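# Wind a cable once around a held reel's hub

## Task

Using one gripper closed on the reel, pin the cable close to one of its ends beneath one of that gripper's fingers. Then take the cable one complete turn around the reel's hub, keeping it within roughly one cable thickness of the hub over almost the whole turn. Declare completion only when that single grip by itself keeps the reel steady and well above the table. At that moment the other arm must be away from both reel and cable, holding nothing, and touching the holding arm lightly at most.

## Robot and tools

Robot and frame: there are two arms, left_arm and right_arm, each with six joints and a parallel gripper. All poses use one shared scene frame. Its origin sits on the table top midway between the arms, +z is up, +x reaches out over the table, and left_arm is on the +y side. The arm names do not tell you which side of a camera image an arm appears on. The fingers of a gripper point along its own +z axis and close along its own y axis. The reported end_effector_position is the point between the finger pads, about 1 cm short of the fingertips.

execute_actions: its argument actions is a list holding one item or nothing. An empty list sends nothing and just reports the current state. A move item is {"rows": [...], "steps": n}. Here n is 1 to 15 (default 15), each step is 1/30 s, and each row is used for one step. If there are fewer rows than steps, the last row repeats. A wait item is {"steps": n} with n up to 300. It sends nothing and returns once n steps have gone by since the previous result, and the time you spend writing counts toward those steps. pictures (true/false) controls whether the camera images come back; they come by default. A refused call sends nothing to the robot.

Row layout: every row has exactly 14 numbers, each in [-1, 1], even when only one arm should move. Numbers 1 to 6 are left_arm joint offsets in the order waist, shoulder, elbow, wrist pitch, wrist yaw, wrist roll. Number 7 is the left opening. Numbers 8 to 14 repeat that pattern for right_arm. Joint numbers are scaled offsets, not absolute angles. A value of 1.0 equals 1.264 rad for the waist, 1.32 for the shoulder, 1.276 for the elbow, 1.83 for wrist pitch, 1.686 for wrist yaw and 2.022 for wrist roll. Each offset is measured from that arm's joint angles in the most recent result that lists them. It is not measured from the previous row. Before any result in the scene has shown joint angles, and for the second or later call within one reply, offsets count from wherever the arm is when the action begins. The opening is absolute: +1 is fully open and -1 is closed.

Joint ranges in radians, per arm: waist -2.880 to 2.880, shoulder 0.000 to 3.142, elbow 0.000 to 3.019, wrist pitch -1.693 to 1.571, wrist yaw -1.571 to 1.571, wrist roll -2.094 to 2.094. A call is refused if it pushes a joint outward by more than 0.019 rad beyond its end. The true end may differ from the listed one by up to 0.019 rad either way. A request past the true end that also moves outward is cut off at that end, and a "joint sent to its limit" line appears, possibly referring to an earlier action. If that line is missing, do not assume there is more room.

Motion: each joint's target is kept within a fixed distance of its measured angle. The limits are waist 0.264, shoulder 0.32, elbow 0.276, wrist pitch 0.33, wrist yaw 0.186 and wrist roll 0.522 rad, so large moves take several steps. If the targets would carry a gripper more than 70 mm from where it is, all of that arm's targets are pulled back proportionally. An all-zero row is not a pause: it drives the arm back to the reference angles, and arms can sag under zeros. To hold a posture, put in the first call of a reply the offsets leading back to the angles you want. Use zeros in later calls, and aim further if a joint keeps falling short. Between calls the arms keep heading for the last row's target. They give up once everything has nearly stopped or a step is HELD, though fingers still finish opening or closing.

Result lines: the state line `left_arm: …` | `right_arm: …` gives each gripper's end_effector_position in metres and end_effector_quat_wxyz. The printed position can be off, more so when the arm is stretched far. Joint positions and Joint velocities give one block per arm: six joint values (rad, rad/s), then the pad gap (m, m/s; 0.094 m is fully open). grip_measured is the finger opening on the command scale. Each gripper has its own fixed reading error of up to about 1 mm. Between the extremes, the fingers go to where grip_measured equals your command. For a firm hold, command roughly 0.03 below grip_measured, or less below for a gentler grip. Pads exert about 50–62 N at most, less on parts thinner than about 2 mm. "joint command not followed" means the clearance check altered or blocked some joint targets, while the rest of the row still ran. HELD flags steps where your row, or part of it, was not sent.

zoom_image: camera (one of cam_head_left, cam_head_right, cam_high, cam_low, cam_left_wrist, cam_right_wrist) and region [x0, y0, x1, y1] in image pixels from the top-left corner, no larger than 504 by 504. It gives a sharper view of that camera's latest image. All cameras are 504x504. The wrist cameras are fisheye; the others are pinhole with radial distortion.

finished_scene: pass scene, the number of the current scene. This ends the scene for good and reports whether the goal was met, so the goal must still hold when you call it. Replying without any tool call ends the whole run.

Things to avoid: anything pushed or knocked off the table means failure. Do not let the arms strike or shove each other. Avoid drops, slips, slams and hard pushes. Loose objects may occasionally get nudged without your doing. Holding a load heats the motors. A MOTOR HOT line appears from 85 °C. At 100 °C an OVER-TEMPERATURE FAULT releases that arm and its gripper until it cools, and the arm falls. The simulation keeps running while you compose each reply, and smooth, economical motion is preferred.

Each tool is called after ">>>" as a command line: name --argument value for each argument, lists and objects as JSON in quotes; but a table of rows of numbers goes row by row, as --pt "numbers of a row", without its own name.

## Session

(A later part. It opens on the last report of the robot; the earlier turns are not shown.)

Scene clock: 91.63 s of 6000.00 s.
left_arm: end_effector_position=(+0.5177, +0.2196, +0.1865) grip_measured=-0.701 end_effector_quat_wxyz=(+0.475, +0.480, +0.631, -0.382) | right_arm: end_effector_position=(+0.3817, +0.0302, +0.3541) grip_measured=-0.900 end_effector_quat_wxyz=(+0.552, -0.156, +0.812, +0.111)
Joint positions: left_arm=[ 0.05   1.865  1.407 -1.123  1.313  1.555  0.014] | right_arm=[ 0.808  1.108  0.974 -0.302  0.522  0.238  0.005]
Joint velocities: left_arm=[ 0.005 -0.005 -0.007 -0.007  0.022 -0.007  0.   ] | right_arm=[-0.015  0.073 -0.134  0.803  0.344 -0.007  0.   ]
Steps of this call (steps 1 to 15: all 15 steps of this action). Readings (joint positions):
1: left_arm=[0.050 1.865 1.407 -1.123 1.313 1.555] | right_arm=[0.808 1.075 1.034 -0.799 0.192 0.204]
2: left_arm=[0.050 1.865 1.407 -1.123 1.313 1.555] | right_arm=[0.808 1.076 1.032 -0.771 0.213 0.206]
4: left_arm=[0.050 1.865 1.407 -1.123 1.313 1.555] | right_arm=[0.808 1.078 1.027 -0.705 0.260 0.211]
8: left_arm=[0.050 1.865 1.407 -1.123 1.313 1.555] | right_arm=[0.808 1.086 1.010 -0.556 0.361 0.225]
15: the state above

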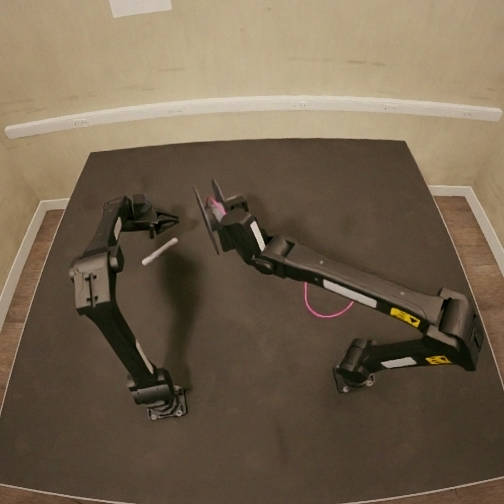

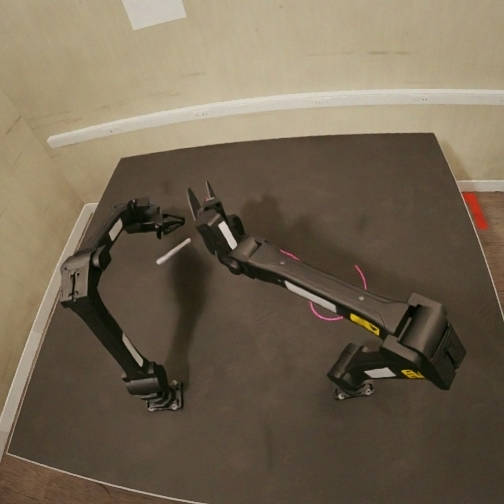

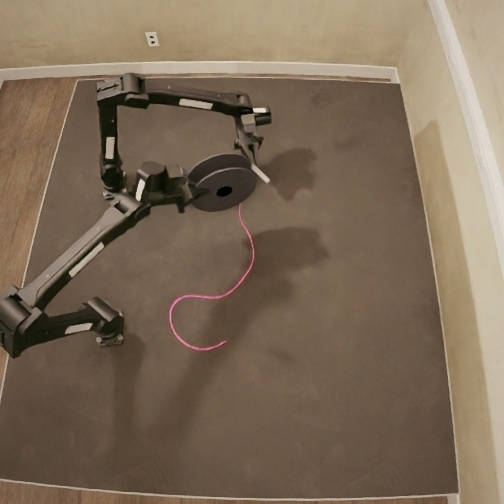

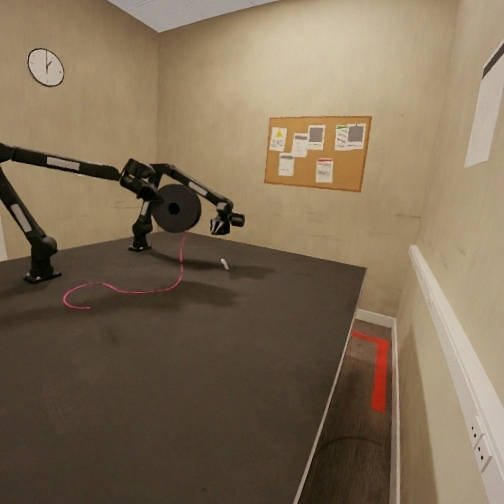

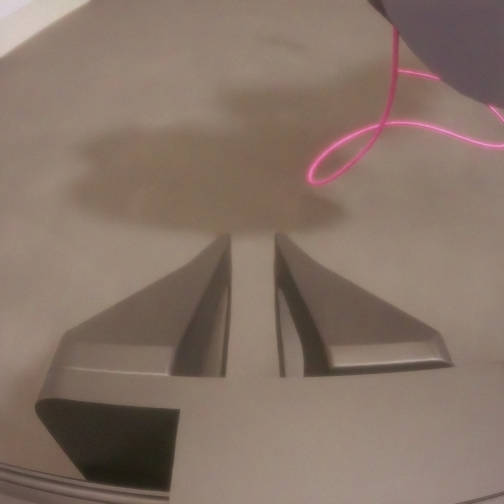

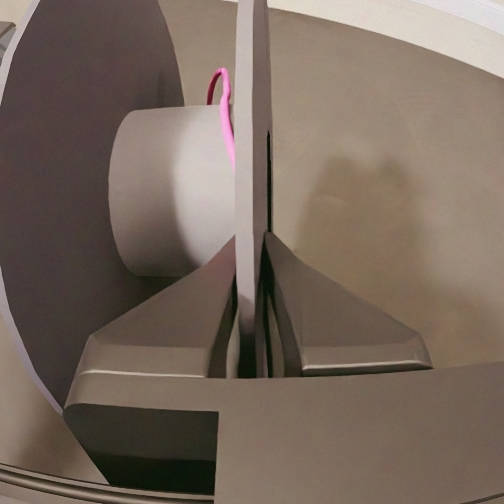

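>>> execute_actions --actions '[{"rows":[[0,0,0.01,0,0,0,-0.7,0,0.005,-0.005,0.046,0.009,0.01,-0.935],[0,0,0.01,0,0,0,-0.7,0,0.005,-0.005,0.046,0.009,0.01,-0.94],[0,0,0.01,0,0,0,-0.7,0,0.005,-0.005,0.046,0.009,0.01,-0.945],[0,0,0.01,0,0,0,-0.7,0,0.005,-0.005,0.046,0.009,0.01,-0.95],[0,0,0.01,0,0,0,-0.7,0,0.005,-0.005,0.046,0.009,0.01,-0.955],[0,0,0.01,0,0,0,-0.7,0,0.005,-0.005,0.046,0.009,0.01,-0.96]],"steps":10}]'

Scene clock: 92.90 s of 6000.00 s.
left_arm: end_effector_position=(+0.5177, +0.2196, +0.1865) grip_measured=-0.701 end_effector_quat_wxyz=(+0.475, +0.480, +0.631, -0.382) | right_arm: end_effector_position=(+0.3847, +0.0318, +0.3559) grip_measured=-0.901 end_effector_quat_wxyz=(+0.563, -0.145, +0.805, +0.118)
Joint positions: left_arm=[ 0.05   1.865  1.407 -1.123  1.313  1.555  0.014] | right_arm=[ 0.808  1.113  0.963 -0.254  0.532  0.241  0.005]
Joint velocities: left_arm=[-0.015  0.005 -0.017 -0.007  0.007 -0.037 -0.001] | right_arm=[-0.015 -0.005 -0.017  0.002 -0.051  0.007 -0.   ]
Steps of this call (steps 1 to 28: the robot went on to your last target; steps 29 to 38: all 10 steps of this action). Readings (joint positions):
29: left_arm=[0.050 1.865 1.407 -1.123 1.313 1.555] | right_arm=[0.808 1.113 0.963 -0.254 0.532 0.241]
30: left_arm=[0.050 1.865 1.407 -1.123 1.313 1.555] | right_arm=[0.808 1.113 0.963 -0.254 0.532 0.241]
32: left_arm=[0.050 1.865 1.407 -1.123 1.313 1.555] | right_arm=[0.808 1.113 0.963 -0.254 0.532 0.241]
36: left_arm=[0.050 1.865 1.407 -1.123 1.313 1.555] | right_arm=[0.808 1.113 0.963 -0.254 0.532 0.241]
38: the state above

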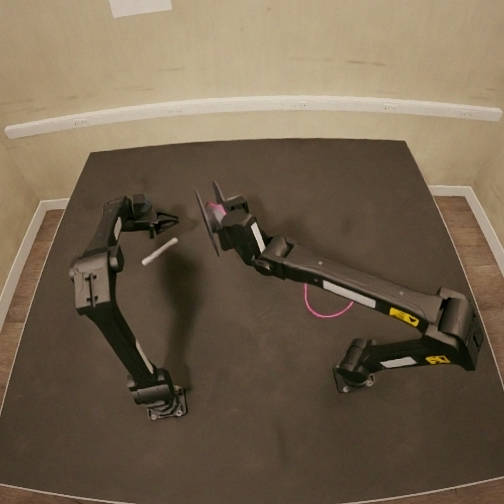

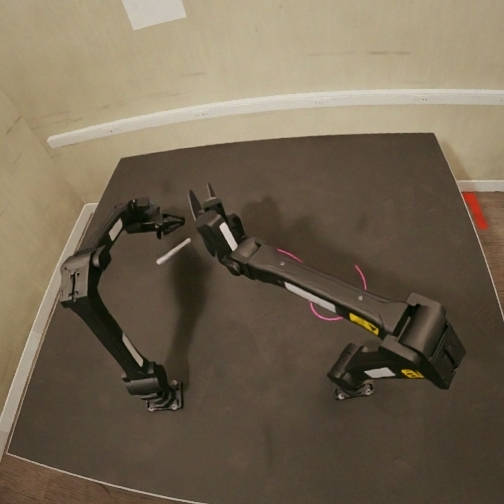

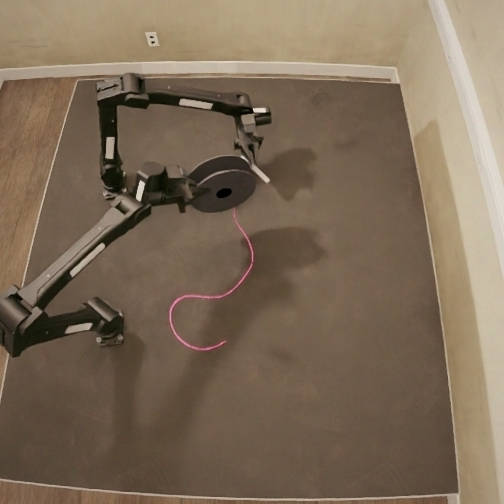

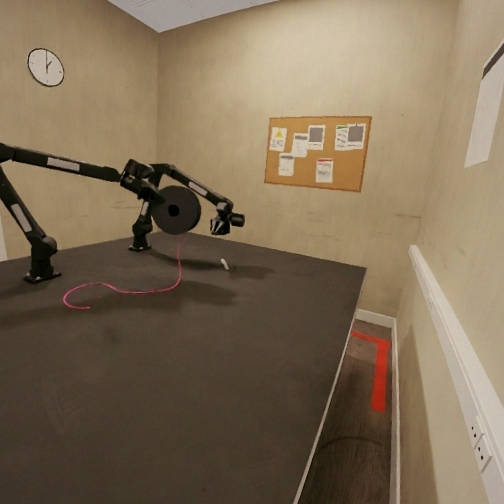

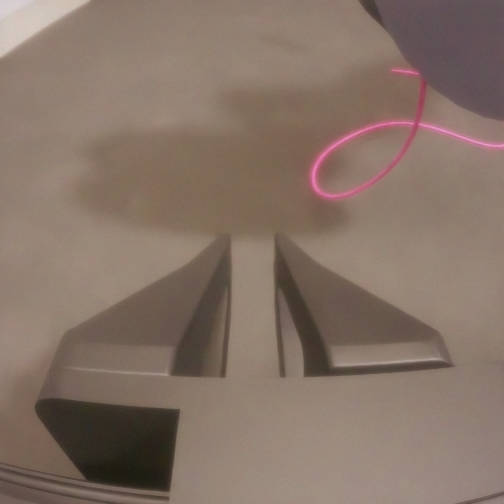

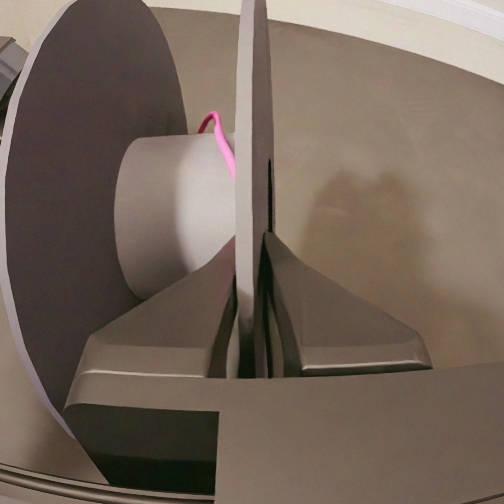

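>>> execute_actions --actions '[{"rows":[[0,0,0.01,0,0,0,-0.7,0,0,0.03,-0.03,-0.005,0.02,-0.96],[0,0,0.01,0,0,0,-0.7,0,0,0.04,-0.07,-0.014,0.045,-0.96],[0,0,0.01,0,0,0,-0.7,0,0,0.05,-0.11,-0.024,0.07,-0.96],[0,0,0.01,0,0,0,-0.7,0,0,0.06,-0.15,-0.034,0.095,-0.96],[0,0,0.01,0,0,0,-0.7,0,0,0.07,-0.19,-0.044,0.12,-0.96],[0,0,0.01,0,0,0,-0.7,0,0,0.08,-0.23,-0.054,0.145,-0.96],[0,0,0.01,0,0,0,-0.7,0,0,0.09,-0.27,-0.064,0.17,-0.96],[0,0,0.01,0,0,0,-0.7,0,0,0.10,-0.31,-0.074,0.195,-0.96],[0,0,0.01,0,0,0,-0.7,0,0,0.11,-0.35,-0.084,0.22,-0.96],[0,0,0.01,0,0,0,-0.7,0,0,0.12,-0.39,-0.094,0.245,-0.96],[0,0,0.01,0,0,0,-0.7,0,0,0.13,-0.43,-0.104,0.27,-0.96],[0,0,0.01,0,0,0,-0.7,0,0,0.14,-0.47,-0.114,0.29,-0.96],[0,0,0.01,0,0,0,-0.7,0,0,0.15,-0.51,-0.124,0.31,-0.96],[0,0,0.01,0,0,0,-0.7,0,0,0.16,-0.545,-0.132,0.33,-0.96],[0,0,0.01,0,0,0,-0.7,0,0,0.17,-0.57,-0.137,0.34,-0.96]],"steps":15}]' --pictures false

>>> execute_actions --actions '[{"steps":14}]'

Scene clock: 95.13 s of 6000.00 s.
left_arm: end_effector_position=(+0.5177, +0.2196, +0.1865) grip_measured=-0.701 end_effector_quat_wxyz=(+0.475, +0.480, +0.631, -0.382) | right_arm: end_effector_position=(+0.2861, -0.0466, +0.2537) grip_measured=-0.901 end_effector_quat_wxyz=(+0.220, -0.075, +0.972, +0.022)
Joint positions: left_arm=[ 0.05   1.865  1.407 -1.123  1.313  1.555  0.014] | right_arm=[ 0.808  1.121  1.063 -1.185  0.308  0.75   0.005]
Joint velocities: left_arm=[-0.005 -0.015  0.002 -0.007 -0.007 -0.066  0.   ] | right_arm=[ 0.005 -0.005  0.471 -1.756 -0.242  1.062  0.001]
Steps of this call (steps 1 to 15: the robot went on to your last target; steps 16 to 52: nothing new was sent; steps 53 to 67: all 15 steps of this action). Readings (joint positions):
53: left_arm=[0.050 1.865 1.407 -1.123 1.313 1.555] | right_arm=[0.808 1.113 0.963 -0.265 0.529 0.244]
54: left_arm=[0.050 1.865 1.407 -1.123 1.313 1.555] | right_arm=[0.808 1.113 0.965 -0.294 0.521 0.257]
56: left_arm=[0.050 1.865 1.407 -1.123 1.313 1.555] | right_arm=[0.808 1.112 0.969 -0.400 0.488 0.303]
60: left_arm=[0.050 1.865 1.407 -1.123 1.313 1.555] | right_arm=[0.808 1.114 0.979 -0.685 0.419 0.446]
67: the state above

Scene clock: 95.60 s of 6000.00 s.
left_arm: end_effector_position=(+0.5177, +0.2196, +0.1865) grip_measured=-0.701 end_effector_quat_wxyz=(+0.475, +0.480, +0.631, -0.382) | right_arm: end_effector_position=(+0.2776, -0.0567, +0.2666) grip_measured=-0.901 end_effector_quat_wxyz=(+0.198, -0.004, +0.980, +0.017)
Joint positions: left_arm=[ 0.05   1.865  1.407 -1.123  1.313  1.555  0.014] | right_arm=[ 0.808  1.121  1.108 -1.291  0.301  0.905  0.005]
Joint velocities: left_arm=[-0.024 -0.015 -0.007  0.002  0.007  0.051  0.   ] | right_arm=[ 0.015  0.005 -0.002  0.017 -0.11   0.095 -0.   ]
Steps of this call (steps 1 to 14: the robot went on to your last target). Readings (joint positions):
1: left_arm=[0.050 1.865 1.407 -1.123 1.313 1.555] | right_arm=[0.808 1.121 1.076 -1.232 0.302 0.782]
2: left_arm=[0.050 1.865 1.407 -1.123 1.313 1.555] | right_arm=[0.808 1.121 1.087 -1.262 0.301 0.808]
4: left_arm=[0.050 1.865 1.407 -1.123 1.313 1.555] | right_arm=[0.808 1.121 1.100 -1.283 0.301 0.845]
8: left_arm=[0.050 1.865 1.407 -1.123 1.313 1.555] | right_arm=[0.808 1.121 1.108 -1.289 0.301 0.885]
14: the state above

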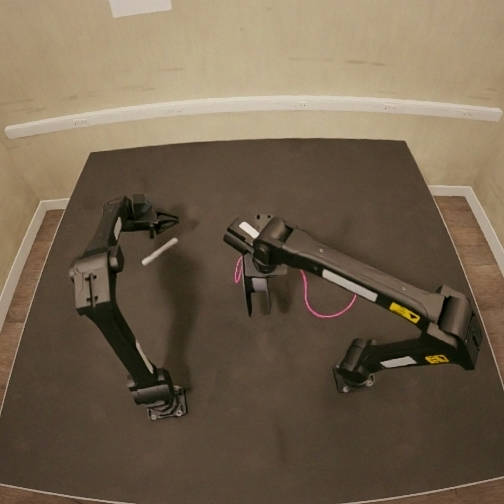

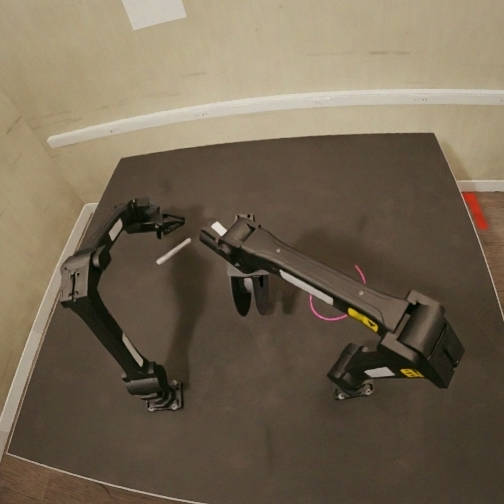

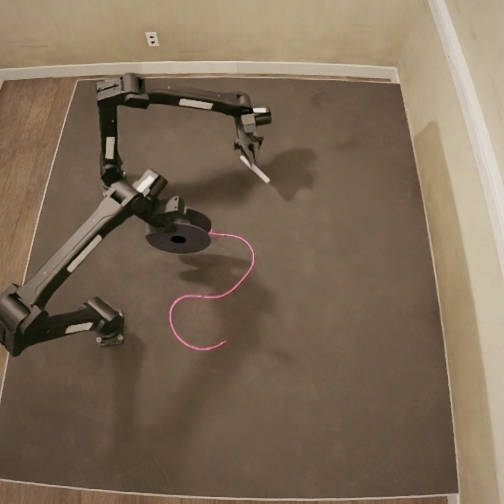

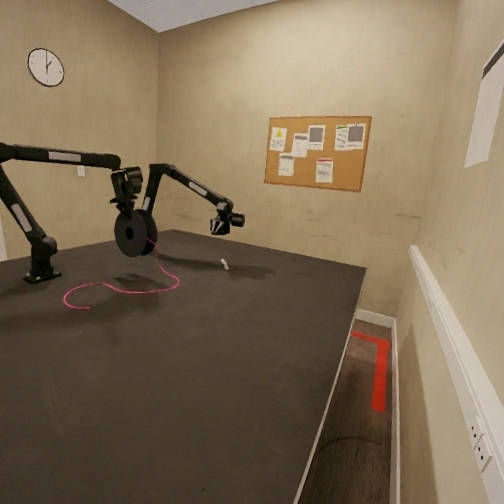

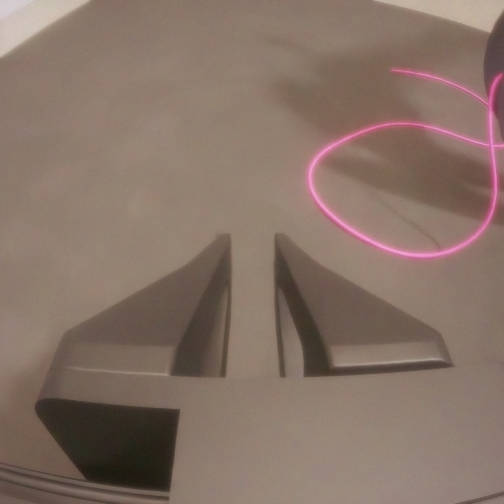

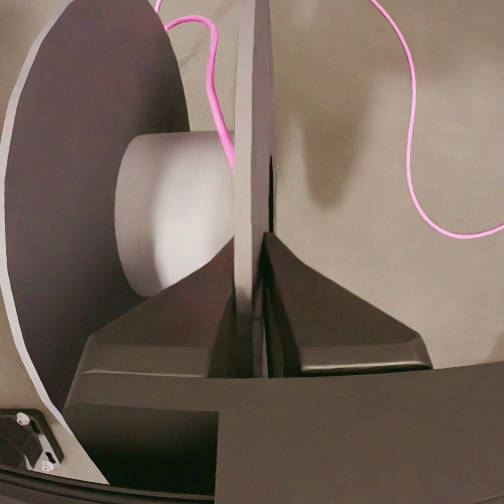

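>>> execute_actions --actions '[{"rows":[[0,0,0.01,0,0,0,-0.7,0,0,0.055,0.005,0.003,0.005,-0.965],[0,0,0.01,0,0,0,-0.7,0,0,0.058,0.013,0.009,0,-0.97],[0,0,0.01,0,0,0,-0.7,0,0,0.061,0.024,0.018,-0.006,-0.975],[0,0,0.01,0,0,0,-0.7,0,0,0.064,0.037,0.029,-0.013,-0.98],[0,0,0.01,0,0,0,-0.7,0,0,0.067,0.051,0.041,-0.02,-0.985],[0,0,0.01,0,0,0,-0.7,0,0,0.07,0.066,0.054,-0.028,-0.985],[0,0,0.01,0,0,0,-0.7,0,0,0.073,0.081,0.067,-0.036,-0.985],[0,0,0.01,0,0,0,-0.7,0,0,0.076,0.096,0.08,-0.044,-0.985],[0,0,0.01,0,0,0,-0.7,0,0,0.079,0.111,0.093,-0.052,-0.985],[0,0,0.01,0,0,0,-0.7,0,0,0.082,0.126,0.106,-0.06,-0.985],[0,0,0.01,0,0,0,-0.7,0,0,0.085,0.141,0.119,-0.068,-0.985],[0,0,0.01,0,0,0,-0.7,0,0,0.088,0.156,0.132,-0.076,-0.985],[0,0,0.01,0,0,0,-0.7,0,0,0.091,0.171,0.145,-0.084,-0.985],[0,0,0.01,0,0,0,-0.7,0,0,0.094,0.186,0.158,-0.092,-0.985],[0,0,0.01,0,0,0,-0.7,0,0,0.097,0.2,0.17,-0.10,-0.985]],"steps":15}]' --pictures false

>>> execute_actions --actions '[{"rows":[[0,0,0.01,0,0,0,-0.7,0,0,0.06,0.052,0.022,-0.04,-0.985],[0,0,0.01,0,0,0,-0.7,0,0,0.062,0.067,0.035,-0.048,-0.985],[0,0,0.01,0,0,0,-0.7,0,0,0.064,0.082,0.048,-0.056,-0.985],[0,0,0.01,0,0,0,-0.7,0,0,0.066,0.097,0.061,-0.064,-0.985],[0,0,0.01,0,0,0,-0.7,0,0,0.068,0.112,0.074,-0.072,-0.985],[0,0,0.01,0,0,0,-0.7,0,0,0.07,0.127,0.087,-0.08,-0.985],[0,0,0.01,0,0,0,-0.7,0,0,0.072,0.142,0.10,-0.088,-0.985],[0,0,0.01,0,0,0,-0.7,0,0,0.074,0.157,0.113,-0.096,-0.985],[0,0,0.01,0,0,0,-0.7,0,0,0.076,0.171,0.126,-0.104,-0.985],[0,0,0.01,0,0,0,-0.7,0,0,0.078,0.184,0.139,-0.112,-0.985],[0,0,0.01,0,0,0,-0.7,0,0,0.08,0.196,0.151,-0.12,-0.985],[0,0,0.01,0,0,0,-0.7,0,0,0.08,0.206,0.162,-0.127,-0.985],[0,0,0.01,0,0,0,-0.7,0,0,0.08,0.214,0.171,-0.133,-0.985],[0,0,0.01,0,0,0,-0.7,0,0,0.08,0.219,0.178,-0.137,-0.985],[0,0,0.01,0,0,0,-0.7,0,0,0.08,0.222,0.182,-0.14,-0.985]],"steps":15}]' --pictures false

>>> execute_actions --actions '[{"steps":12}]'

Scene clock: 98.83 s of 6000.00 s.
left_arm: end_effector_position=(+0.5177, +0.2196, +0.1865) grip_measured=-0.701 end_effector_quat_wxyz=(+0.475, +0.480, +0.631, -0.382) | right_arm: end_effector_position=(+0.3451, -0.0317, +0.3268) grip_measured=-0.901 end_effector_quat_wxyz=(+0.384, -0.002, +0.923, +0.041)
Joint positions: left_arm=[ 0.05   1.865  1.407 -1.123  1.313  1.555  0.014] | right_arm=[ 0.808  1.121  1.142 -1.     0.562  0.775  0.005]
Joint velocities: left_arm=[-0.005 -0.015  0.002 -0.002  0.007 -0.022 -0.   ] | right_arm=[-0.015 -0.015  0.144  0.745  0.462 -0.432 -0.   ]
Steps of this call (steps 1 to 30: the robot went on to your last target; steps 31 to 82: nothing new was sent; steps 83 to 97: all 15 steps of this action). Readings (joint positions):
83: left_arm=[0.050 1.865 1.407 -1.123 1.313 1.555] | right_arm=[0.808 1.121 1.108 -1.291 0.301 0.912]
84: left_arm=[0.050 1.865 1.407 -1.123 1.313 1.555] | right_arm=[0.808 1.121 1.108 -1.290 0.305 0.912]
86: left_arm=[0.050 1.865 1.407 -1.123 1.313 1.555] | right_arm=[0.808 1.121 1.108 -1.275 0.328 0.907]
90: left_arm=[0.050 1.865 1.407 -1.123 1.313 1.555] | right_arm=[0.808 1.121 1.111 -1.188 0.411 0.872]
97: the state above

Scene clock: 99.33 s of 6000.00 s.
left_arm: end_effector_position=(+0.5177, +0.2196, +0.1865) grip_measured=-0.701 end_effector_quat_wxyz=(+0.475, +0.480, +0.631, -0.382) | right_arm: end_effector_position=(+0.3941, -0.0280, +0.4094) grip_measured=-0.901 end_effector_quat_wxyz=(+0.559, +0.027, +0.828, +0.022)
Joint positions: left_arm=[ 0.05   1.865  1.407 -1.123  1.313  1.555  0.014] | right_arm=[ 0.808  1.121  1.159 -0.642  0.853  0.551  0.005]
Joint velocities: left_arm=[-0.005 -0.005  0.007  0.002  0.037 -0.051 -0.001] | right_arm=[ 0.005  0.005  0.081  0.32   0.212 -0.403 -0.   ]
Steps of this call (steps 1 to 15: all 15 steps of this action). Readings (joint positions):
1: left_arm=[0.050 1.865 1.407 -1.123 1.313 1.555] | right_arm=[0.808 1.121 1.145 -0.973 0.579 0.761]
2: left_arm=[0.050 1.865 1.407 -1.123 1.313 1.555] | right_arm=[0.808 1.121 1.147 -0.948 0.598 0.747]
4: left_arm=[0.050 1.865 1.407 -1.123 1.313 1.555] | right_arm=[0.808 1.121 1.148 -0.896 0.637 0.718]
8: left_arm=[0.050 1.865 1.407 -1.123 1.313 1.555] | right_arm=[0.808 1.121 1.148 -0.792 0.725 0.655]
15: the state above

Scene clock: 99.73 s of 6000.00 s.
left_arm: end_effector_position=(+0.5177, +0.2196, +0.1865) grip_measured=-0.701 end_effector_quat_wxyz=(+0.475, +0.480, +0.631, -0.382) | right_arm: end_effector_position=(+0.3959, -0.0268, +0.4165) grip_measured=-0.901 end_effector_quat_wxyz=(+0.567, +0.015, +0.823, +0.015)
Joint positions: left_arm=[ 0.05   1.865  1.407 -1.123  1.313  1.555  0.014] | right_arm=[ 0.808  1.121  1.166 -0.622  0.86   0.504  0.005]
Joint velocities: left_arm=[-0.005  0.005  0.002  0.002  0.066 -0.037  0.001] | right_arm=[-0.005 -0.015  0.007 -0.002  0.051 -0.022  0.001]
Steps of this call (steps 1 to 12: the robot went on to your last target). Readings (joint positions):
1: left_arm=[0.050 1.865 1.407 -1.123 1.313 1.555] | right_arm=[0.808 1.121 1.162 -0.633 0.858 0.541]
2: left_arm=[0.050 1.865 1.407 -1.123 1.313 1.555] | right_arm=[0.808 1.121 1.164 -0.627 0.860 0.533]
4: left_arm=[0.050 1.865 1.407 -1.123 1.313 1.555] | right_arm=[0.808 1.121 1.166 -0.622 0.860 0.521]
8: left_arm=[0.050 1.865 1.407 -1.123 1.313 1.555] | right_arm=[0.808 1.121 1.166 -0.622 0.860 0.509]
12: the state above

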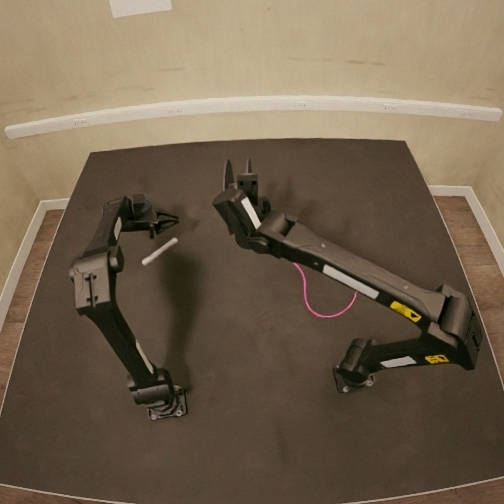

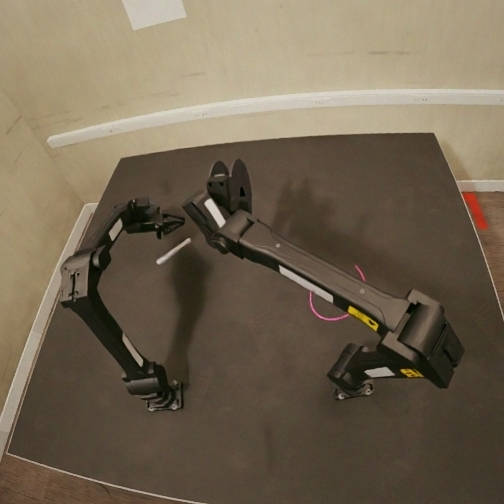

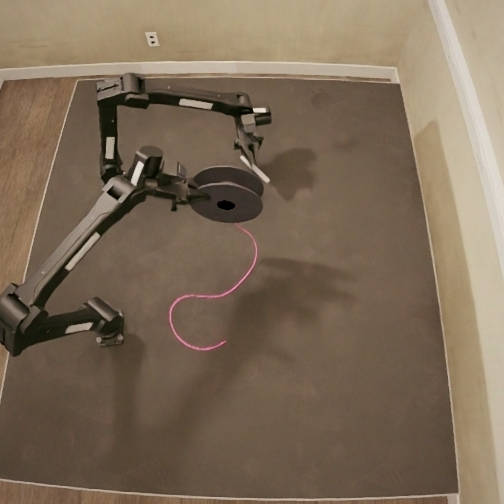

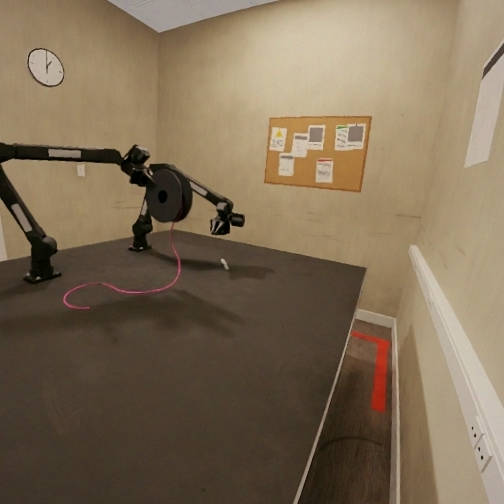

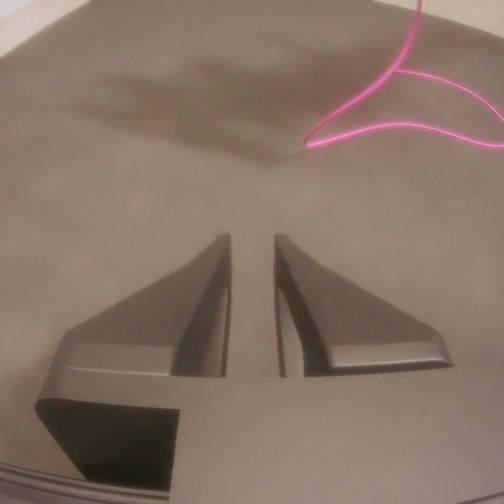

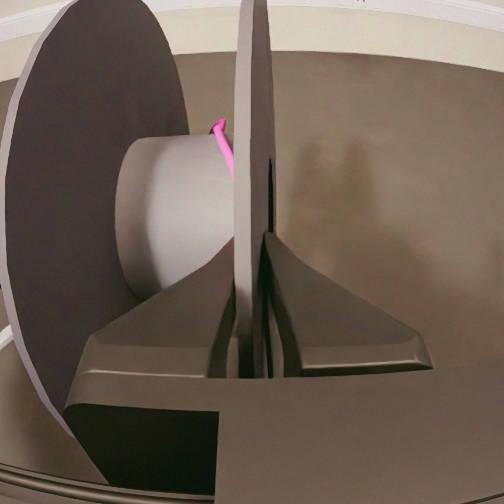

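>>> execute_actions --actions '[{"rows":[[-0.008,0.004,-0.002,0.004,0,0,-0.62,0,0,0.05,0.015,0,0,-0.985],[-0.022,0.008,-0.005,0.008,0,0,-0.54,0,0,0.05,0.015,0,0,-0.985],[-0.04,0.012,-0.008,0.012,0,0,-0.46,0,0,0.05,0.015,0,0,-0.985],[-0.059,0.016,-0.011,0.016,0,0,-0.38,0,0,0.05,0.015,0,0,-0.985],[-0.078,0.02,-0.014,0.02,0,0,-0.3,0,0,0.05,0.015,0,0,-0.985],[-0.097,0.024,-0.017,0.024,0,0,-0.22,0,0,0.05,0.015,0,0,-0.985],[-0.116,0.028,-0.02,0.028,0,0,-0.14,0,0,0.05,0.015,0,0,-0.985],[-0.135,0.032,-0.023,0.032,0,0,-0.06,0,0,0.05,0.015,0,0,-0.985],[-0.154,0.036,-0.026,0.036,0,0,0.02,0,0,0.05,0.015,0,0,-0.985],[-0.172,0.04,-0.028,0.04,0,0,0.1,0,0,0.05,0.015,0,0,-0.985],[-0.189,0.043,-0.03,0.044,0,0,0.18,0,0,0.05,0.015,0,0,-0.985],[-0.204,0.045,-0.031,0.048,0,0,0.26,0,0,0.05,0.015,0,0,-0.985],[-0.216,0.046,-0.032,0.052,0,0,0.34,0,0,0.05,0.015,0,0,-0.985],[-0.224,0.047,-0.033,0.055,0,0,0.4,0,0,0.05,0.015,0,0,-0.985],[-0.229,0.047,-0.033,0.056,0,0,0.4,0,0,0.05,0.015,0,0,-0.985]],"steps":15}]' --pictures false

>>> execute_actions --actions '[{"steps":12}]'

Scene clock: 104.80 s of 6000.00 s.
left_arm: end_effector_position=(+0.4896, +0.0624, +0.1570) grip_measured=+0.392 end_effector_quat_wxyz=(+0.421, +0.568, +0.552, -0.441) | right_arm: end_effector_position=(+0.3958, -0.0263, +0.4162) grip_measured=-0.901 end_effector_quat_wxyz=(+0.567, +0.013, +0.824, +0.016)
Joint positions: left_arm=[-0.236  1.904  1.379 -1.039  1.313  1.555  0.065] | right_arm=[ 0.808  1.121  1.166 -0.622  0.856  0.5    0.005]
Joint velocities: left_arm=[-0.737  0.171 -0.085  0.129  0.037 -0.037  0.013] | right_arm=[ 0.005 -0.005 -0.012  0.002  0.022  0.051 -0.001]
Steps of this call (steps 1 to 30: the robot went on to your last target; steps 31 to 137: nothing new was sent; steps 138 to 152: all 15 steps of this action). Readings (joint positions):
138: left_arm=[0.050 1.865 1.407 -1.123 1.313 1.555] | right_arm=[0.808 1.121 1.166 -0.622 0.858 0.500]
139: left_arm=[0.049 1.865 1.407 -1.123 1.313 1.555] | right_arm=[0.808 1.121 1.166 -0.622 0.857 0.500]
141: left_arm=[0.040 1.865 1.407 -1.115 1.313 1.555] | right_arm=[0.808 1.121 1.166 -0.622 0.856 0.500]
145: left_arm=[-0.027 1.867 1.400 -1.088 1.313 1.555] | right_arm=[0.808 1.121 1.166 -0.622 0.856 0.500]
152: the state above

Scene clock: 105.20 s of 6000.00 s.
left_arm: end_effector_position=(+0.4868, +0.0586, +0.1478) grip_measured=+0.399 end_effector_quat_wxyz=(+0.416, +0.567, +0.553, -0.447) | right_arm: end_effector_position=(+0.3958, -0.0263, +0.4162) grip_measured=-0.901 end_effector_quat_wxyz=(+0.567, +0.013, +0.824, +0.016)
Joint positions: left_arm=[-0.243  1.917  1.371 -1.032  1.313  1.555  0.066] | right_arm=[ 0.808  1.121  1.166 -0.622  0.856  0.5    0.005]
Joint velocities: left_arm=[ 0.122 -0.015 -0.007  0.007  0.081 -0.051  0.001] | right_arm=[-0.015 -0.005 -0.012 -0.007 -0.037 -0.037  0.001]
Steps of this call (steps 1 to 12: the robot went on to your last target). Readings (joint positions):
1: left_arm=[-0.256 1.909 1.377 -1.036 1.313 1.555] | right_arm=[0.808 1.121 1.166 -0.622 0.856 0.500]
2: left_arm=[-0.272 1.913 1.375 -1.034 1.313 1.555] | right_arm=[0.808 1.121 1.166 -0.622 0.856 0.500]
4: left_arm=[-0.284 1.917 1.372 -1.033 1.313 1.555] | right_arm=[0.808 1.121 1.166 -0.622 0.856 0.500]
8: left_arm=[-0.267 1.917 1.371 -1.032 1.313 1.555] | right_arm=[0.808 1.121 1.166 -0.622 0.856 0.500]
12: the state above

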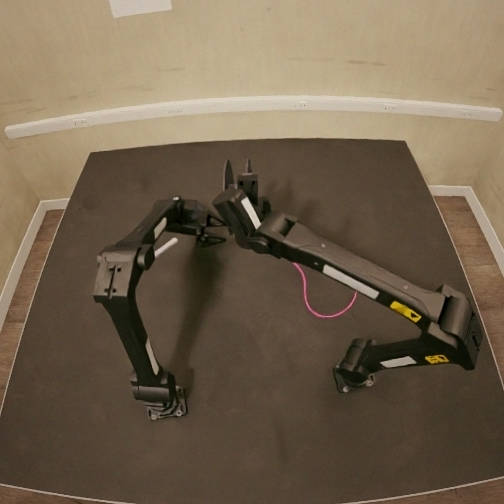

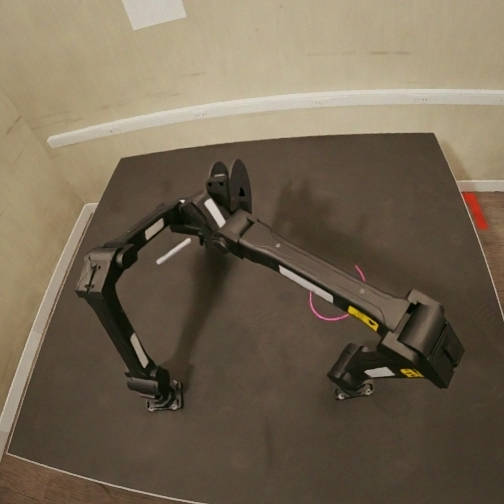

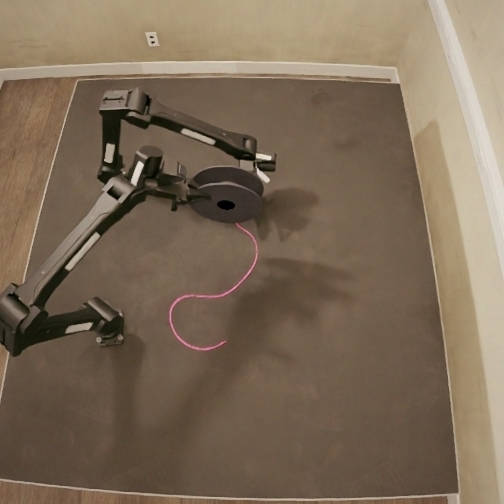

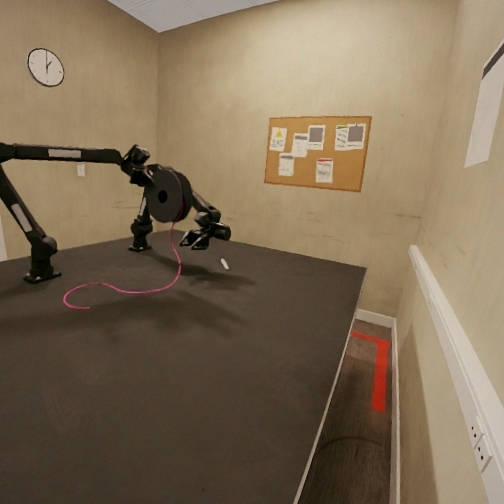

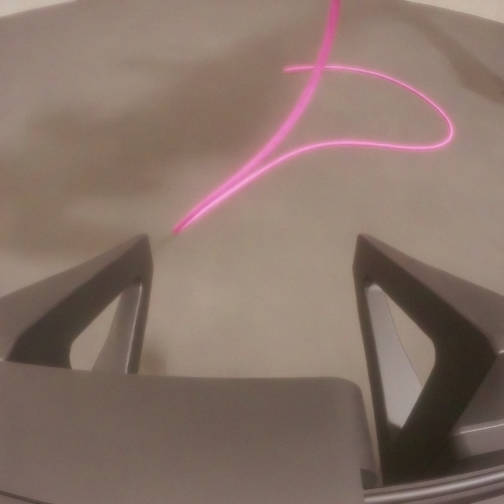

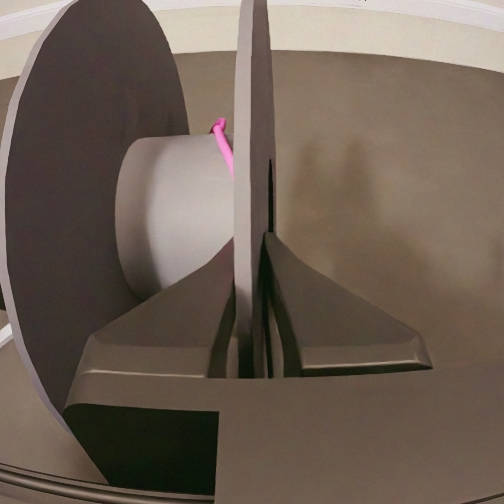

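>>> execute_actions --actions '[{"rows":[[-0.003,0.012,0.025,0.003,0,0,0.4,0,0,0.05,0.015,0.003,0,-0.985],[-0.007,0.024,0.035,0.006,0,0,0.4,0,0,0.05,0.015,0.003,0,-0.985],[-0.012,0.037,0.045,0.009,0,0,0.4,0,0,0.05,0.015,0.003,0,-0.985],[-0.017,0.05,0.055,0.012,0,0,0.4,0,0,0.05,0.015,0.003,0,-0.985],[-0.022,0.063,0.065,0.015,0,0,0.4,0,0,0.05,0.015,0.003,0,-0.985],[-0.027,0.076,0.075,0.018,0,0,0.4,0,0,0.05,0.015,0.003,0,-0.985],[-0.032,0.089,0.085,0.021,0,0,0.4,0,0,0.05,0.015,0.003,0,-0.985],[-0.037,0.102,0.095,0.025,0,0,0.4,0,0,0.05,0.015,0.003,0,-0.985],[-0.042,0.115,0.105,0.029,0,0,0.4,0,0,0.05,0.015,0.003,0,-0.985],[-0.047,0.128,0.115,0.033,0,0,0.4,0,0,0.05,0.015,0.003,0,-0.985],[-0.051,0.14,0.125,0.037,0,0,0.4,0,0,0.05,0.015,0.003,0,-0.985],[-0.055,0.152,0.134,0.04,0,0,0.4,0,0,0.05,0.015,0.003,0,-0.985],[-0.058,0.162,0.142,0.043,0,0,0.4,0,0,0.05,0.015,0.003,0,-0.985],[-0.061,0.169,0.147,0.045,0,0,0.4,0,0,0.05,0.015,0.003,0,-0.985],[-0.062,0.173,0.15,0.046,0,0,0.4,0,0,0.05,0.015,0.003,0,-0.985]],"steps":15}]' --pictures false

>>> execute_actions --actions '[{"steps":12}]'

Scene clock: 108.07 s of 6000.00 s.
left_arm: end_effector_position=(+0.5240, +0.0180, +0.0878) grip_measured=+0.399 end_effector_quat_wxyz=(+0.406, +0.589, +0.530, -0.456) | right_arm: end_effector_position=(+0.3958, -0.0263, +0.4162) grip_measured=-0.901 end_effector_quat_wxyz=(+0.567, +0.013, +0.824, +0.016)
Joint positions: left_arm=[-0.309  2.11   1.512 -0.963  1.313  1.555  0.066] | right_arm=[ 0.808  1.121  1.166 -0.622  0.856  0.5    0.005]
Joint velocities: left_arm=[-0.19   0.454  0.159  0.115  0.095  0.051 -0.001] | right_arm=[-0.015 -0.005 -0.022 -0.012  0.037  0.022 -0.001]
Steps of this call (steps 1 to 30: the robot went on to your last target; steps 31 to 71: nothing new was sent; steps 72 to 86: all 15 steps of this action). Readings (joint positions):
72: left_arm=[-0.237 1.917 1.371 -1.032 1.313 1.555] | right_arm=[0.808 1.121 1.166 -0.622 0.856 0.500]
73: left_arm=[-0.238 1.917 1.371 -1.032 1.313 1.555] | right_arm=[0.808 1.121 1.166 -0.622 0.856 0.500]
75: left_arm=[-0.240 1.924 1.378 -1.030 1.313 1.555] | right_arm=[0.808 1.121 1.166 -0.622 0.856 0.500]
79: left_arm=[-0.257 1.978 1.432 -1.009 1.313 1.555] | right_arm=[0.808 1.121 1.166 -0.622 0.856 0.500]
86: the state above

Scene clock: 108.47 s of 6000.00 s.
left_arm: end_effector_position=(+0.5218, +0.0087, +0.0693) grip_measured=+0.399 end_effector_quat_wxyz=(+0.395, +0.588, +0.531, -0.465) | right_arm: end_effector_position=(+0.3958, -0.0263, +0.4162) grip_measured=-0.901 end_effector_quat_wxyz=(+0.567, +0.013, +0.824, +0.016)
Joint positions: left_arm=[-0.325  2.147  1.521 -0.958  1.313  1.555  0.066] | right_arm=[ 0.808  1.121  1.166 -0.622  0.856  0.5    0.005]
Joint velocities: left_arm=[-0.005 -0.015  0.007  0.012  0.037 -0.066 -0.   ] | right_arm=[-0.005 -0.005 -0.007 -0.007  0.037  0.022  0.   ]
Steps of this call (steps 1 to 12: the robot went on to your last target). Readings (joint positions):
1: left_arm=[-0.315 2.123 1.515 -0.960 1.313 1.555] | right_arm=[0.808 1.121 1.166 -0.622 0.856 0.500]
2: left_arm=[-0.319 2.133 1.516 -0.958 1.313 1.555] | right_arm=[0.808 1.121 1.166 -0.622 0.856 0.500]
4: left_arm=[-0.325 2.145 1.516 -0.958 1.313 1.555] | right_arm=[0.808 1.121 1.166 -0.622 0.856 0.500]
8: left_arm=[-0.325 2.147 1.519 -0.958 1.313 1.555] | right_arm=[0.808 1.121 1.166 -0.622 0.856 0.500]
12: the state above

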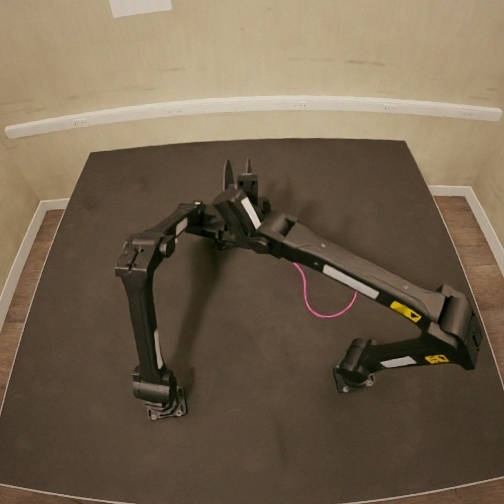

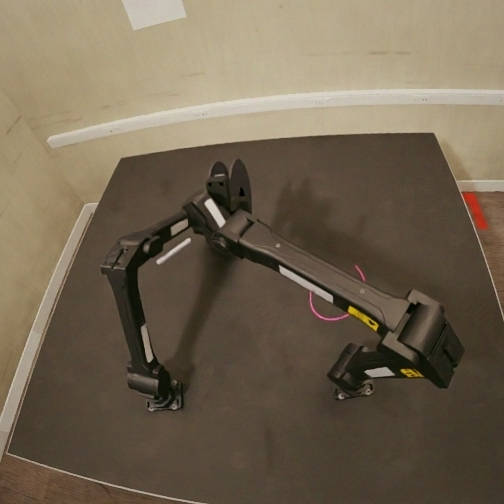

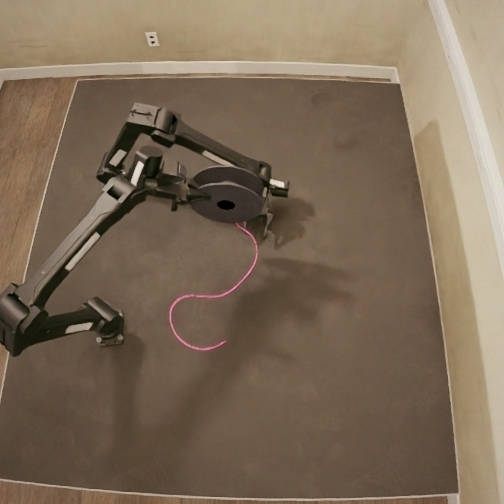

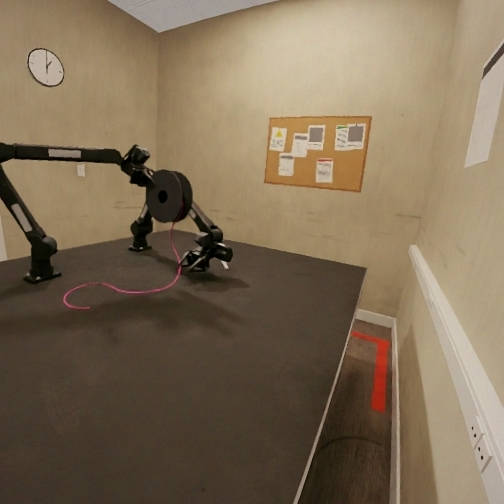

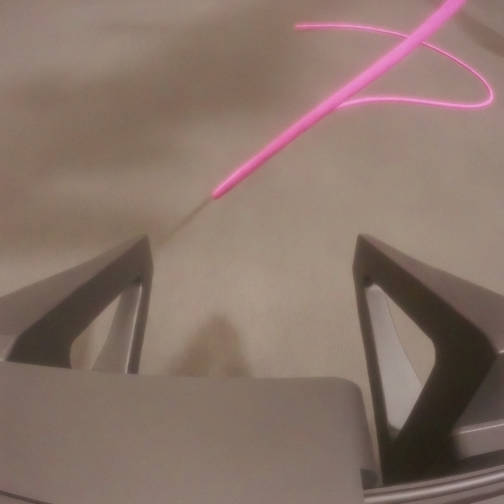

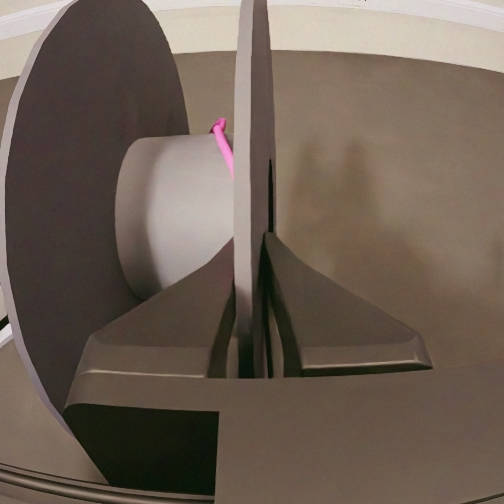

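>>> execute_actions --actions '[{"rows":[[-0.003,0.002,0.03,0,0,0,0.4,0,0,0.05,0.015,0.003,0,-0.985],[-0.007,0.004,0.034,0,0,0,0.4,0,0,0.05,0.015,0.003,0,-0.985],[-0.012,0.006,0.038,-0.001,0,0,0.4,0,0,0.05,0.015,0.003,0,-0.985],[-0.017,0.008,0.042,-0.002,0,0,0.4,0,0,0.05,0.015,0.003,0,-0.985],[-0.022,0.01,0.046,-0.003,0,0,0.4,0,0,0.05,0.015,0.003,0,-0.985],[-0.027,0.012,0.05,-0.004,0,0,0.4,0,0,0.05,0.015,0.003,0,-0.985],[-0.032,0.014,0.054,-0.005,0,0,0.4,0,0,0.05,0.015,0.003,0,-0.985],[-0.037,0.016,0.058,-0.006,0,0,0.4,0,0,0.05,0.015,0.003,0,-0.985],[-0.042,0.018,0.062,-0.007,0,0,0.4,0,0,0.05,0.015,0.003,0,-0.985],[-0.046,0.02,0.066,-0.008,0,0,0.4,0,0,0.05,0.015,0.003,0,-0.985],[-0.05,0.022,0.07,-0.008,0,0,0.4,0,0,0.05,0.015,0.003,0,-0.985],[-0.053,0.024,0.074,-0.008,0,0,0.4,0,0,0.05,0.015,0.003,0,-0.985],[-0.055,0.026,0.077,-0.008,0,0,0.4,0,0,0.05,0.015,0.003,0,-0.985],[-0.057,0.028,0.078,-0.008,0,0,0.4,0,0,0.05,0.015,0.003,0,-0.985]],"steps":15}]' --pictures false

>>> execute_actions --actions '[{"steps":10}]'

Scene clock: 110.73 s of 6000.00 s.
left_arm: end_effector_position=(+0.5236, -0.0295, +0.0865) grip_measured=+0.399 end_effector_quat_wxyz=(+0.396, +0.614, +0.500, -0.464) | right_arm: end_effector_position=(+0.3958, -0.0263, +0.4162) grip_measured=-0.901 end_effector_quat_wxyz=(+0.567, +0.013, +0.824, +0.016)
Joint positions: left_arm=[-0.387  2.148  1.577 -0.962  1.313  1.555  0.066] | right_arm=[ 0.808  1.121  1.166 -0.622  0.856  0.5    0.005]
Joint velocities: left_arm=[-0.2    0.005  0.076  0.012 -0.007 -0.037  0.001] | right_arm=[-0.024 -0.005 -0.022 -0.007 -0.066  0.007 -0.   ]
Steps of this call (steps 1 to 30: the robot went on to your last target; steps 31 to 53: nothing new was sent; steps 54 to 68: all 15 steps of this action). Readings (joint positions):
54: left_arm=[-0.325 2.147 1.521 -0.958 1.313 1.555] | right_arm=[0.808 1.121 1.166 -0.622 0.856 0.500]
55: left_arm=[-0.325 2.147 1.521 -0.958 1.313 1.555] | right_arm=[0.808 1.121 1.166 -0.622 0.856 0.500]
57: left_arm=[-0.326 2.147 1.522 -0.958 1.313 1.555] | right_arm=[0.808 1.121 1.166 -0.622 0.856 0.500]
61: left_arm=[-0.338 2.147 1.537 -0.958 1.313 1.555] | right_arm=[0.808 1.121 1.166 -0.622 0.856 0.500]
68: the state above

Scene clock: 111.07 s of 6000.00 s.
left_arm: end_effector_position=(+0.5196, -0.0384, +0.0822) grip_measured=+0.399 end_effector_quat_wxyz=(+0.390, +0.617, +0.497, -0.469) | right_arm: end_effector_position=(+0.3958, -0.0263, +0.4162) grip_measured=-0.901 end_effector_quat_wxyz=(+0.567, +0.013, +0.824, +0.016)
Joint positions: left_arm=[-0.403  2.157  1.58  -0.962  1.313  1.555  0.066] | right_arm=[ 0.808  1.121  1.166 -0.622  0.856  0.5    0.005]
Joint velocities: left_arm=[-0.015  0.034 -0.012  0.012  0.007  0.007 -0.   ] | right_arm=[ 0.005 -0.005  0.032 -0.007  0.022 -0.037 -0.001]
Steps of this call (steps 1 to 10: the robot went on to your last target). Readings (joint positions):
1: left_arm=[-0.393 2.148 1.579 -0.962 1.313 1.555] | right_arm=[0.808 1.121 1.166 -0.622 0.856 0.500]
2: left_arm=[-0.398 2.148 1.580 -0.962 1.313 1.555] | right_arm=[0.808 1.121 1.166 -0.622 0.856 0.500]
4: left_arm=[-0.403 2.150 1.580 -0.962 1.313 1.555] | right_arm=[0.808 1.121 1.166 -0.622 0.856 0.500]
8: left_arm=[-0.403 2.155 1.580 -0.962 1.313 1.555] | right_arm=[0.808 1.121 1.166 -0.622 0.856 0.500]
10: the state above

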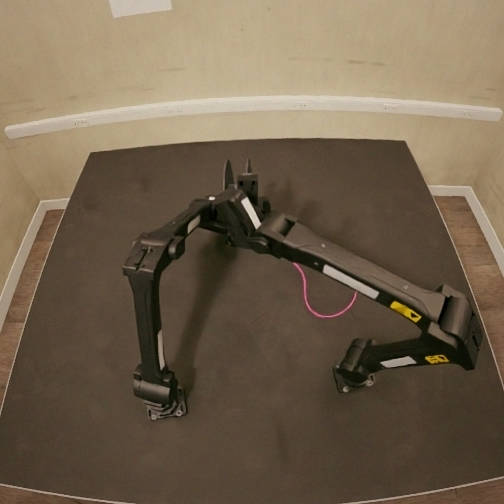

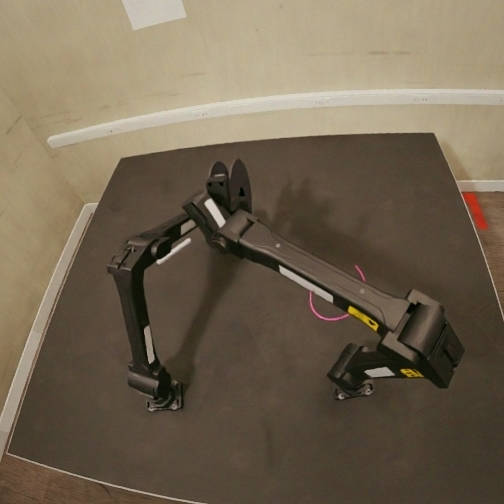

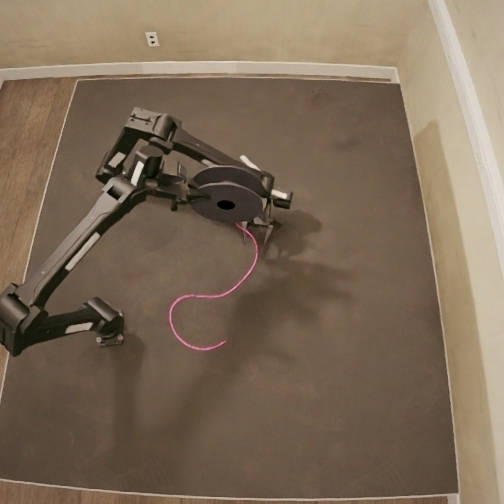

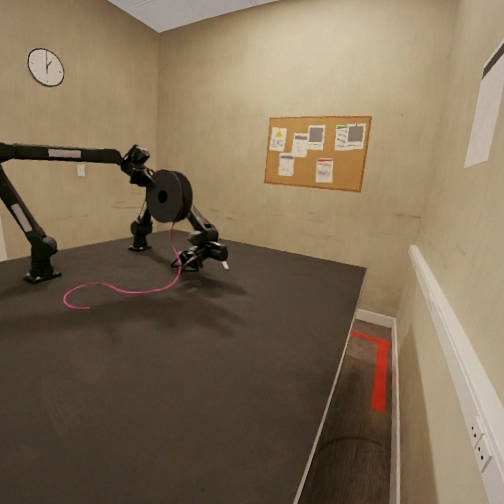

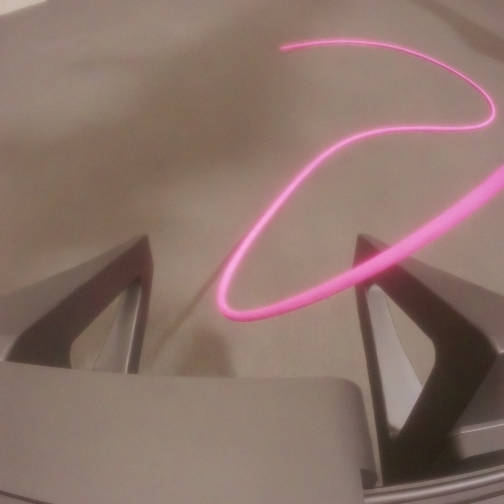

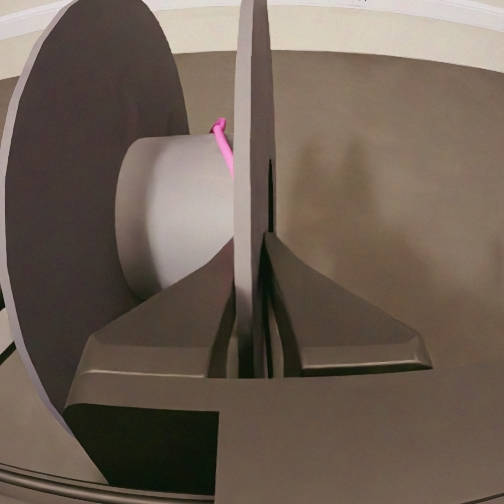

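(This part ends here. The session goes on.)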